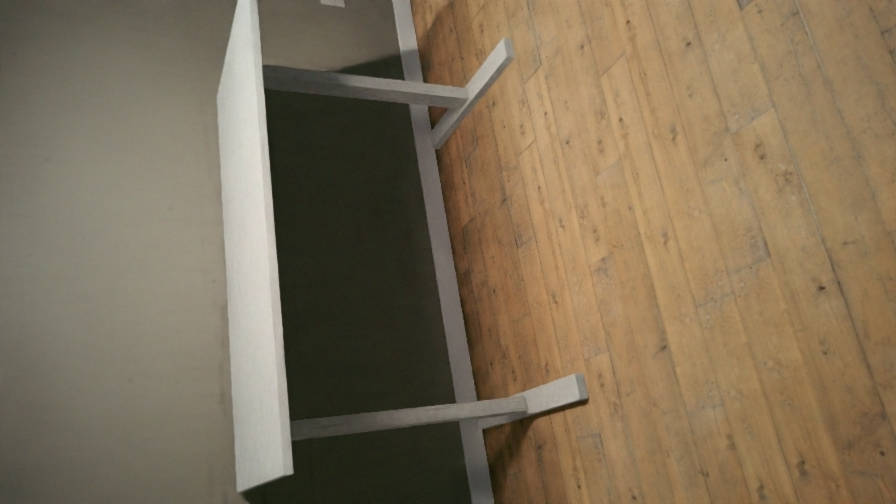

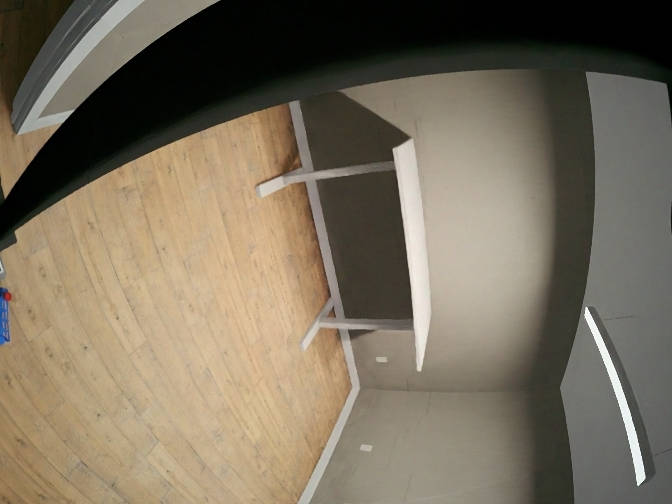

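Emit:
execute_actions:
  actions:
    - {"r2": {"base": {"rotate_rad": 1.175}, "joints": {"head_pan_rad": 0.4, "head_tilt_rad": -0.5}}, "r3": {"base": {"translate_m": -0.3}}}
  cameras: []

Emit:
execute_actions:
  actions:
    - {"r2": {"base": {"translate_m": 1.0}}, "r3": {"base": {"translate_m": -0.75}, "joints": {"head_pan_rad": 0.7}}}
  cameras: ["r2_head_camera"]

Scene clock: 586.83 s.
r1.base_odometry: x=-2.128 y=+4.300 heading=+2.347 (m, m, rad; r1's odometry frame)
r1.turned_by_wheels: +0.000 (rad since the last result)
r1.turned_by_imu: +0.002 (rad since the last result)
r1.base_tilt: forward=-0.7 right=+1.2 (deg)
r1.lidar_m: 2.02 0.79 0.59 0.57 0.60 0.83 1.28 1.33 1.81 2.57 2.69 2.94
r1.head_depth_mm: 1137 1208 1288 1371 1514 1649 1532 / 969 1024 1079 1140 1224 1306 1402 / 842 877 920 971 1016 1077 1144 / 741 771 805 838 879 921 969 / 661 684 712 740 769 802 836 / 599 620 640 661 685 711 740 / 546 563 570 596 619 639 662
r1.base_status: not commanded
r1.joint_positions: lift_m=+0.270 arm_m=-0.002 wrist_yaw_rad=+3.001 wrist_pitch_rad=-0.416 wrist_roll_rad=+0.009 gripper_m=+0.037 head_pan_rad=+0.693 head_tilt_rad=-0.303
r1.joint_status: not commanded
r1.motor_effort: left_wheel=+0(1) right_wheel=-2(2) lift_m=+18(18) arm_m=+0(0) wrist_yaw_rad=+0(1) wrist_pitch_rad=+8(7) wrist_roll_rad=+1(0) gripper_m=+1(0) head_pan_rad=+3(4) head_tilt_rad=+1(1) (%)
r1.hand_pose: x=+0.0103 y=+0.0792 z=+0.2835 quat_wxyz=(+0.195, +0.703, +0.096, +0.677) (m; r1's base frame)
r1.wrist_depth_mm: 513 - 540 567 580 604 631 / 549 - 588 608 634 664 684 / 591 - 625 663 684 722 766 / 636 651 672 687 708 702 703 / 594 591 611 583 599 575 577 / 497 499 - 523 - 484 481 / 438 - - - 421 416 413
r2.base_odometry: x=+4.562 y=-2.444 heading=+0.795 (m, m, rad; r2's odometry frame)
r2.turned_by_wheels: +1.175 (rad since the last result)
r2.turned_by_imu: +1.171 (rad since the last result)
r2.base_tilt: forward=+3.2 right=+1.6 (deg)
r2.lidar_m: 2.55 1.12 0.53 0.56 0.99 0.78 0.76 2.22 2.38 2.78 2.74 2.94
r2.head_depth_mm: 2125 2217 2519 2467 1873 1515 1285 / 2127 2214 2592 2449 1869 1510 1279 / 2121 2205 2493 2342 1874 1517 1278 / 2150 2342 2541 2434 1878 1529 1286 / 2138 2338 2506 2435 1877 1518 1283 / 1745 1745 1759 1759 1707 1498 1275 / 1203 1202 1207 1209 1216 1223 1198
r2.base_status: done
r2.joint_positions: lift_m=+0.290 arm_m=+0.000 wrist_yaw_rad=+2.648 wrist_pitch_rad=-0.362 wrist_roll_rad=-0.017 gripper_m=+0.086 head_pan_rad=+0.407 head_tilt_rad=-0.494
r2.joint_status: all done
r2.motor_effort: left_wheel=-1(6) right_wheel=+3(8) lift_m=+17(16) arm_m=-4(4) wrist_yaw_rad=+3(4) wrist_pitch_rad=+11(11) wrist_roll_rad=+0(0) gripper_m=-20(20) head_pan_rad=-3(43) head_tilt_rad=-3(11) (%)
r2.hand_pose: x=+0.0883 y=+0.0581 z=+0.3156 quat_wxyz=(+0.294, +0.700, -0.044, +0.649) (m; r2's base frame)
r2.wrist_depth_mm: - - 529 690 - - - / - - 167 625 125 - - / - - 167 189 116 - - / 857 833 125 128 124 884 914 / 656 633 149 135 133 679 688 / 552 - 148 145 139 565 571 / - 460 153 157 155 457 479
r3.base_odometry: x=-3.392 y=-1.777 heading=-2.458 (m, m, rad; r3's odometry frame)
r3.turned_by_wheels: -0.001 (rad since the last result)
r3.turned_by_imu: -0.157 (rad since the last result)
r3.base_tilt: forward=+1.5 right=+0.0 (deg)
r3.lidar_m: - 0.15 0.20 3.90 1.02 0.88 1.17 1.19 1.53 0.19 0.15 -
r3.head_depth_mm: 986 1031 1084 1140 1203 1275 1356 / 992 1041 1095 1154 1218 1292 1378 / 1004 1056 1108 1168 1235 1310 1393 / 1018 1061 1121 1181 1254 1328 1418 / 1028 1077 1137 1192 1271 1352 1433 / 1039 1091 1148 1214 1286 1363 1448 / 1050 1099 1166 1228 1304 1384 1460
r3.base_status: done
r3.joint_positions: lift_m=+0.270 arm_m=-0.003 wrist_yaw_rad=+2.983 wrist_pitch_rad=-0.416 wrist_roll_rad=+0.008 gripper_m=+0.037 head_pan_rad=-2.999 head_tilt_rad=-0.303
r3.joint_status: not commanded
r3.on_its_own: right_wheel is at rest, and its effort (+19) is outside its rest range (-18 to +18)
r3.motor_effort: left_wheel=-2(38) right_wheel=+19(54) lift_m=+27(28) arm_m=+1(2) wrist_yaw_rad=+12(18) wrist_pitch_rad=+5(6) wrist_roll_rad=-2(2) gripper_m=-1(0) head_pan_rad=-1(1) head_tilt_rad=+1(2) (%)
r3.hand_pose: x=+0.0143 y=+0.0797 z=+0.2831 quat_wxyz=(+0.201, +0.704, +0.090, +0.676) (m; r3's base frame)
r3.wrist_depth_mm: - - - - 513 197 122 / - - 982 - 465 191 120 / 786 - 823 885 433 185 117 / 633 - 670 674 401 180 115 / 533 532 - 561 327 175 113 / 466 - - - 273 170 111 / - - - 411 397 164 108
pictures: none
No camera images: the call's "cameras" was empty. Leave "cameras" out to get every camera's image.

Scene clock: 591.83 s.
r1.base_odometry: x=-2.128 y=+4.300 heading=+2.347 (m, m, rad; r1's odometry frame)
r1.turned_by_wheels: +0.000 (rad since the last result)
r1.turned_by_imu: +0.001 (rad since the last result)
r1.base_tilt: forward=-0.8 right=+1.3 (deg)
r1.lidar_m: 2.02 0.79 0.59 0.57 0.60 0.83 1.28 1.33 1.81 2.57 2.69 2.95
r1.head_depth_mm: 1141 1211 1284 1365 1510 1644 1546 / 972 1022 1078 1141 1221 1307 1414 / 841 880 920 970 1023 1082 1149 / 740 772 804 841 878 921 969 / 662 687 712 741 767 803 838 / 598 619 639 663 686 710 739 / 547 563 570 596 618 639 661
r1.base_status: not commanded
r1.joint_positions: lift_m=+0.270 arm_m=-0.002 wrist_yaw_rad=+3.001 wrist_pitch_rad=-0.416 wrist_roll_rad=+0.009 gripper_m=+0.037 head_pan_rad=+0.693 head_tilt_rad=-0.303
r1.joint_status: not commanded
r1.motor_effort: left_wheel=+1(2) right_wheel=-2(2) lift_m=+18(18) arm_m=+0(0) wrist_yaw_rad=+0(1) wrist_pitch_rad=+8(8) wrist_roll_rad=+0(0) gripper_m=+0(1) head_pan_rad=+4(3) head_tilt_rad=+1(2) (%)
r1.hand_pose: x=+0.0103 y=+0.0792 z=+0.2835 quat_wxyz=(+0.195, +0.703, +0.096, +0.677) (m; r1's base frame)
r1.wrist_depth_mm: 514 - 543 561 579 602 625 / 555 - 589 614 633 651 697 / 594 - 645 667 682 722 763 / 633 659 679 687 709 720 698 / 593 590 613 575 602 576 571 / 491 494 - 518 - 483 473 / 439 - - - 417 418 414
r2.base_odometry: x=+5.263 y=-1.730 heading=+0.795 (m, m, rad; r2's odometry frame)
r2.turned_by_wheels: +0.000 (rad since the last result)
r2.turned_by_imu: +0.006 (rad since the last result)
r2.base_tilt: forward=+3.3 right=+1.6 (deg)
r2.lidar_m: 1.64 1.19 1.03 0.81 0.81 0.86 1.48 3.11 2.99 2.37 2.33 1.59
r2.head_depth_mm: 1350 1429 955 1809 1864 1515 1274 / 1355 1435 1017 1810 1875 1522 1286 / 1352 1435 1022 1818 1878 1520 1279 / 1349 1444 1016 1821 1871 1520 1273 / 1360 1450 1025 1769 1757 1491 1288 / 1363 1464 1020 1816 1886 1517 1282 / 1361 1494 1612 1839 1874 1514 1285
r2.base_status: done
r2.joint_positions: lift_m=+0.290 arm_m=+0.000 wrist_yaw_rad=+2.648 wrist_pitch_rad=-0.362 wrist_roll_rad=-0.017 gripper_m=+0.086 head_pan_rad=+0.407 head_tilt_rad=-0.495
r2.joint_status: not commanded
r2.motor_effort: left_wheel=-2(5) right_wheel=+3(7) lift_m=+17(15) arm_m=-4(4) wrist_yaw_rad=+3(3) wrist_pitch_rad=+11(11) wrist_roll_rad=+0(0) gripper_m=-19(20) head_pan_rad=-2(4) head_tilt_rad=-3(1) (%)
r2.hand_pose: x=+0.0883 y=+0.0581 z=+0.3156 quat_wxyz=(+0.294, +0.700, -0.044, +0.649) (m; r2's base frame)
r2.wrist_depth_mm: 629 768 927 - - - - / 660 812 870 - 125 - - / 687 834 166 190 116 - - / 699 793 125 128 124 918 914 / 665 648 150 135 133 697 688 / 555 - 147 144 139 556 565 / - 462 153 157 154 457 477
r3.base_odometry: x=-2.811 y=-1.303 heading=-2.458 (m, m, rad; r3's odometry frame)
r3.turned_by_wheels: +0.000 (rad since the last result)
r3.turned_by_imu: -0.002 (rad since the last result)
r3.base_tilt: forward=+1.6 right=+0.2 (deg)
r3.lidar_m: 1.68 0.76 0.46 0.45 0.56 0.45 0.42 0.43 0.55 1.22 1.80 1.80
r3.head_depth_mm: 1210 1313 1423 1561 1718 1837 1608 / 987 1064 1149 1232 1334 1437 1513 / 799 847 908 963 1032 1113 1209 / 672 705 744 782 828 880 938 / 578 603 629 660 691 726 766 / 508 527 548 568 592 619 646 / 454 468 484 501 519 539 560
r3.base_status: done
r3.joint_positions: lift_m=+0.270 arm_m=-0.003 wrist_yaw_rad=+2.998 wrist_pitch_rad=-0.416 wrist_roll_rad=+0.008 gripper_m=+0.037 head_pan_rad=+0.693 head_tilt_rad=-0.303
r3.joint_status: all done
r3.motor_effort: left_wheel=+2(10) right_wheel=-1(14) lift_m=+27(27) arm_m=+1(1) wrist_yaw_rad=+1(12) wrist_pitch_rad=+5(5) wrist_roll_rad=-1(1) gripper_m=+0(0) head_pan_rad=+3(40) head_tilt_rad=+1(1) (%)
r3.hand_pose: x=+0.0108 y=+0.0803 z=+0.2831 quat_wxyz=(+0.196, +0.703, +0.096, +0.677) (m; r3's base frame)
r3.wrist_depth_mm: 477 - 541 483 498 557 633 / 506 - 575 525 556 627 728 / 562 - 621 586 623 730 841 / 585 - 659 626 666 708 721 / 534 534 - 566 566 581 593 / 466 - - - 488 490 496 / - - - 420 416 427 431
pictures: r2_head_camera (sideways: a quarter turn clockwise sets it upright)
Images, in order (width x height): r2_head_camera 896x504.

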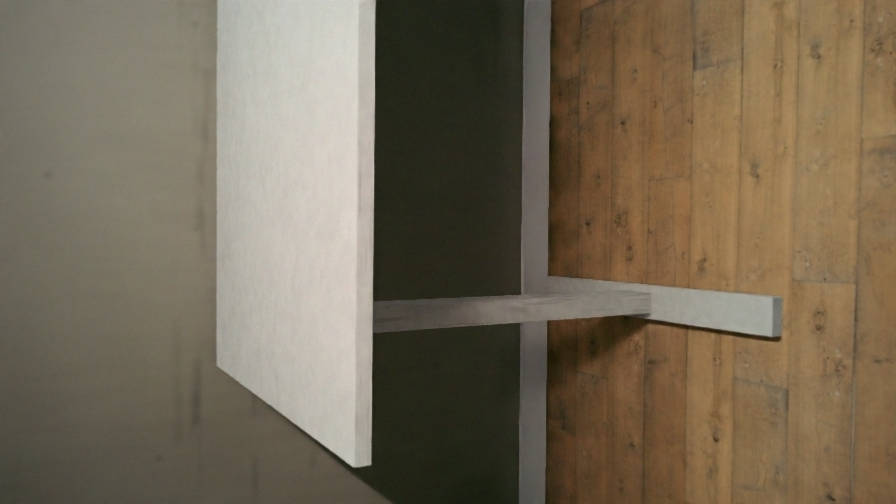

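Emit:
execute_actions:
  actions:
    - {"r2": {"base": {"translate_m": 0.46}, "joints": {"lift_m": 0.7, "wrist_yaw_rad": 1.57}}}
  cameras: []

Emit:
execute_actions:
  actions:
    - {"r2": {"base": {"rotate_rad": 1.975}, "joints": {"lift_m": 0.98, "head_pan_rad": -1.57, "head_tilt_rad": -0.6}}}
  cameras: ["r2_head_camera", "r2_wrist_camera"]

Scene clock: 621.53 s.
r1.base_odometry: x=-2.128 y=+4.300 heading=+2.347 (m, m, rad; r1's odometry frame)
r1.turned_by_wheels: +0.000 (rad since the last result)
r1.turned_by_imu: +0.003 (rad since the last result)
r1.base_tilt: forward=-0.7 right=+1.2 (deg)
r1.lidar_m: 2.02 0.79 0.59 0.57 0.60 0.84 1.28 1.32 1.81 2.56 2.68 2.95
r1.head_depth_mm: 1135 1206 1288 1370 1520 1632 1536 / 970 1022 1078 1147 1219 1298 1403 / 838 883 919 968 1019 1083 1151 / 740 774 801 839 878 920 970 / 662 685 714 738 768 801 840 / 597 620 641 660 685 710 739 / 547 562 570 596 619 640 662
r1.base_status: not commanded
r1.joint_positions: lift_m=+0.270 arm_m=-0.002 wrist_yaw_rad=+3.001 wrist_pitch_rad=-0.416 wrist_roll_rad=+0.009 gripper_m=+0.037 head_pan_rad=+0.693 head_tilt_rad=-0.303
r1.joint_status: not commanded
r1.motor_effort: left_wheel=+0(0) right_wheel=-2(1) lift_m=+18(18) arm_m=+0(0) wrist_yaw_rad=-1(1) wrist_pitch_rad=+8(7) wrist_roll_rad=+0(0) gripper_m=+1(1) head_pan_rad=+3(3) head_tilt_rad=+1(2) (%)
r1.hand_pose: x=+0.0103 y=+0.0792 z=+0.2835 quat_wxyz=(+0.195, +0.703, +0.096, +0.677) (m; r1's base frame)
r1.wrist_depth_mm: 506 - 540 559 576 599 628 / 550 - 587 607 625 662 690 / 597 - 642 660 689 727 759 / 642 650 672 683 719 709 706 / 593 589 608 586 594 575 570 / 499 491 - 521 - 484 479 / 440 - - - 419 418 414
r2.base_odometry: x=+5.585 y=-1.402 heading=+0.795 (m, m, rad; r2's odometry frame)
r2.turned_by_wheels: +0.000 (rad since the last result)
r2.turned_by_imu: +0.001 (rad since the last result)
r2.base_tilt: forward=+3.2 right=+1.7 (deg)
r2.lidar_m: 1.21 0.83 0.82 0.99 0.99 1.06 1.70 3.52 2.76 2.18 2.15 1.16
r2.head_depth_mm: 990 1074 954 661 523 1517 1274 / 994 1083 952 659 523 1510 1284 / 995 1088 951 659 523 1512 1279 / 994 1086 957 661 524 1513 1277 / 1002 1095 957 665 524 1513 1281 / 1002 1094 954 662 543 1446 1243 / 999 1101 958 663 543 1415 1253
r2.base_status: done
r2.joint_positions: lift_m=+0.700 arm_m=+0.000 wrist_yaw_rad=+1.573 wrist_pitch_rad=-0.362 wrist_roll_rad=-0.017 gripper_m=+0.086 head_pan_rad=+0.407 head_tilt_rad=-0.495
r2.joint_status: all done
r2.motor_effort: left_wheel=-2(5) right_wheel=+2(8) lift_m=+24(24) arm_m=-3(3) wrist_yaw_rad=-4(7) wrist_pitch_rad=+11(11) wrist_roll_rad=+0(0) gripper_m=-20(19) head_pan_rad=-4(3) head_tilt_rad=-1(1) (%)
r2.hand_pose: x=+0.2097 y=-0.1449 z=+0.7251 quat_wxyz=(+0.585, +0.579, -0.396, +0.407) (m; r2's base frame)
r2.wrist_depth_mm: 871 937 - - - - - / 943 - - - 125 - - / 955 - 168 190 116 - - / - - 125 127 124 - - / - - 150 134 133 - - / - - 147 145 140 - - / 826 886 155 156 156 908 927
r3.base_odometry: x=-2.811 y=-1.303 heading=-2.458 (m, m, rad; r3's odometry frame)
r3.turned_by_wheels: +0.000 (rad since the last result)
r3.turned_by_imu: +0.000 (rad since the last result)
r3.base_tilt: forward=+1.7 right=+0.0 (deg)
r3.lidar_m: 1.68 0.87 0.59 0.54 0.56 0.45 0.42 0.43 0.55 1.22 1.80 1.80
r3.head_depth_mm: 1205 1306 1418 1560 1711 1828 1603 / 1012 1084 1149 1239 1332 1438 1515 / 869 918 973 1042 1107 1191 1285 / 761 801 841 885 937 997 1065 / 678 707 738 775 813 856 905 / 610 634 660 687 718 755 789 / 556 576 596 619 643 671 700
r3.base_status: not commanded
r3.joint_positions: lift_m=+0.270 arm_m=-0.003 wrist_yaw_rad=+2.998 wrist_pitch_rad=-0.416 wrist_roll_rad=+0.008 gripper_m=+0.037 head_pan_rad=+0.693 head_tilt_rad=-0.303
r3.joint_status: not commanded
r3.motor_effort: left_wheel=+1(2) right_wheel=-2(2) lift_m=+27(27) arm_m=+1(1) wrist_yaw_rad=+1(1) wrist_pitch_rad=+5(5) wrist_roll_rad=-1(2) gripper_m=+0(0) head_pan_rad=+4(5) head_tilt_rad=+2(1) (%)
r3.hand_pose: x=+0.0108 y=+0.0803 z=+0.2831 quat_wxyz=(+0.196, +0.703, +0.096, +0.677) (m; r3's base frame)
r3.wrist_depth_mm: 472 - 531 564 623 649 707 / 507 - 585 626 670 716 787 / 552 - 628 695 737 801 886 / 592 - 665 683 691 710 727 / 527 534 - 564 574 579 585 / 468 - - - 484 492 500 / - - - 421 420 425 434
pictures: none
No camera images: the call's "cameras" was empty. Leave "cameras" out to get every camera's image.

Scene clock: 625.63 s.
r1.base_odometry: x=-2.128 y=+4.300 heading=+2.347 (m, m, rad; r1's odometry frame)
r1.turned_by_wheels: +0.000 (rad since the last result)
r1.turned_by_imu: +0.001 (rad since the last result)
r1.base_tilt: forward=-0.7 right=+1.3 (deg)
r1.lidar_m: 2.02 0.79 0.59 0.57 0.60 0.83 1.28 1.33 1.81 2.57 2.69 2.95
r1.head_depth_mm: 1135 1214 1283 1365 1516 1641 1533 / 970 1022 1083 1149 1221 1301 1400 / 838 876 922 970 1022 1077 1144 / 742 771 805 840 875 921 973 / 661 689 712 741 769 805 841 / 600 618 640 661 684 713 739 / 546 563 570 595 619 641 663
r1.base_status: not commanded
r1.joint_positions: lift_m=+0.270 arm_m=-0.002 wrist_yaw_rad=+3.001 wrist_pitch_rad=-0.416 wrist_roll_rad=+0.009 gripper_m=+0.037 head_pan_rad=+0.693 head_tilt_rad=-0.303
r1.joint_status: not commanded
r1.motor_effort: left_wheel=+1(1) right_wheel=-1(1) lift_m=+18(18) arm_m=+0(0) wrist_yaw_rad=-1(1) wrist_pitch_rad=+8(8) wrist_roll_rad=+0(0) gripper_m=+1(1) head_pan_rad=+3(3) head_tilt_rad=+1(2) (%)
r1.hand_pose: x=+0.0103 y=+0.0792 z=+0.2835 quat_wxyz=(+0.195, +0.703, +0.096, +0.677) (m; r1's base frame)
r1.wrist_depth_mm: 513 - 539 559 577 605 628 / 541 - 587 607 635 669 686 / 594 - 641 663 686 729 764 / 641 655 679 685 708 703 702 / 591 587 608 582 599 579 566 / 498 494 - 522 - 481 481 / 436 - - - 418 418 414
r2.base_odometry: x=+5.585 y=-1.402 heading=+2.769 (m, m, rad; r2's odometry frame)
r2.turned_by_wheels: +1.975 (rad since the last result)
r2.turned_by_imu: +1.974 (rad since the last result)
r2.base_tilt: forward=+3.3 right=+1.7 (deg)
r2.lidar_m: 0.98 1.02 1.36 3.53 3.07 2.23 2.15 1.16 1.24 1.20 0.82 1.02
r2.head_depth_mm: 999 1060 750 585 - - 1179 / 1003 1066 749 574 - - 1160 / 1007 1068 752 566 - - - / 1008 1070 756 566 1610 1462 - / 1012 1061 755 567 1613 1474 - / 1014 1069 757 567 1573 - - / 1018 1082 760 569 1044 - -
r2.base_status: done
r2.joint_positions: lift_m=+0.980 arm_m=+0.000 wrist_yaw_rad=+1.573 wrist_pitch_rad=-0.362 wrist_roll_rad=-0.017 gripper_m=+0.086 head_pan_rad=-1.563 head_tilt_rad=-0.592
r2.joint_status: all done
r2.motor_effort: left_wheel=-2(5) right_wheel=+3(7) lift_m=+23(25) arm_m=-3(4) wrist_yaw_rad=-3(4) wrist_pitch_rad=+11(11) wrist_roll_rad=+0(0) gripper_m=-19(20) head_pan_rad=-3(43) head_tilt_rad=-2(11) (%)
r2.hand_pose: x=+0.2097 y=-0.1451 z=+1.0051 quat_wxyz=(+0.585, +0.579, -0.396, +0.407) (m; r2's base frame)
r2.wrist_depth_mm: 795 796 828 809 818 834 824 / 884 875 874 859 125 871 899 / 938 987 167 190 116 - - / - - 125 128 124 - 359 / - - 150 135 133 - 305 / - - 147 145 139 - - / - - 155 158 155 - -
r3.base_odometry: x=-2.811 y=-1.303 heading=-2.458 (m, m, rad; r3's odometry frame)
r3.turned_by_wheels: +0.000 (rad since the last result)
r3.turned_by_imu: +0.000 (rad since the last result)
r3.base_tilt: forward=+1.7 right=+0.0 (deg)
r3.lidar_m: 1.68 0.87 0.59 0.54 0.56 0.45 0.42 0.43 0.55 1.22 1.80 1.80
r3.head_depth_mm: 1208 1304 1420 1560 1725 1834 1611 / 1014 1081 1151 1237 1331 1433 1517 / 866 914 975 1035 1105 1190 1279 / 763 799 843 890 937 997 1060 / 678 707 740 774 815 859 904 / 611 637 660 688 718 752 790 / 556 576 596 618 642 671 702
r3.base_status: not commanded
r3.joint_positions: lift_m=+0.270 arm_m=-0.003 wrist_yaw_rad=+2.998 wrist_pitch_rad=-0.416 wrist_roll_rad=+0.008 gripper_m=+0.037 head_pan_rad=+0.693 head_tilt_rad=-0.303
r3.joint_status: not commanded
r3.motor_effort: left_wheel=+1(1) right_wheel=-1(1) lift_m=+27(27) arm_m=+1(0) wrist_yaw_rad=+1(1) wrist_pitch_rad=+5(5) wrist_roll_rad=-2(2) gripper_m=+0(1) head_pan_rad=+4(4) head_tilt_rad=+1(1) (%)
r3.hand_pose: x=+0.0108 y=+0.0803 z=+0.2831 quat_wxyz=(+0.196, +0.703, +0.096, +0.677) (m; r3's base frame)
r3.wrist_depth_mm: 472 - 527 564 612 652 711 / 509 - 576 621 665 733 780 / 563 - 627 679 738 800 884 / 587 - 656 682 694 699 714 / 535 532 - 557 570 577 595 / 468 - - - 483 489 497 / - - - 415 413 424 431
pictures: r2_head_camera (sideways: a quarter turn clockwise sets it upright), r2_wrist_camera
Images, in order (width x height): r2_head_camera 896x504, r2_wrist_camera 644x364.

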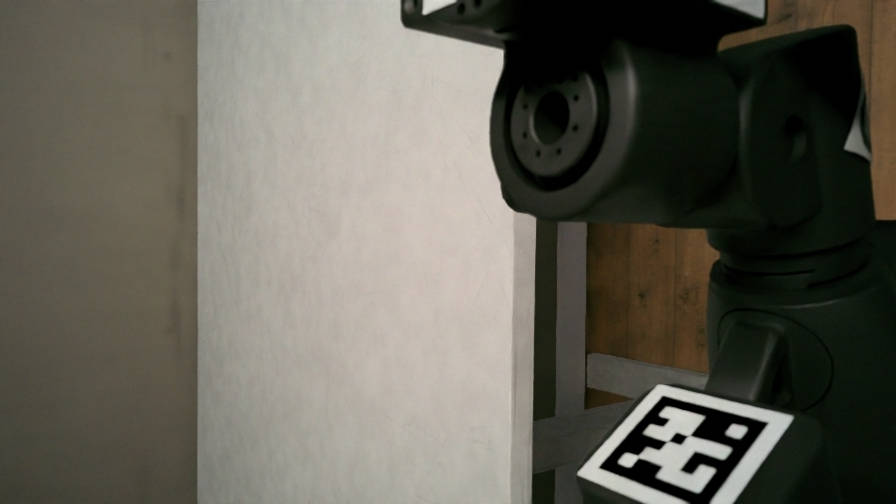

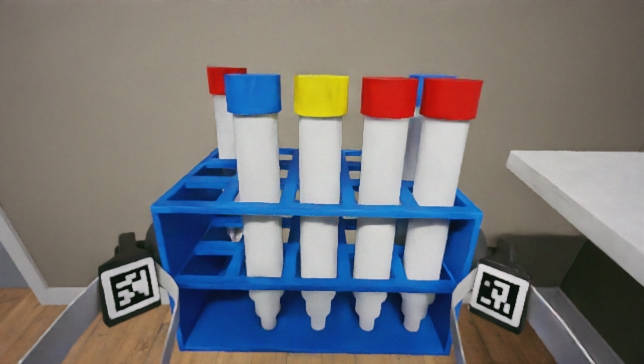

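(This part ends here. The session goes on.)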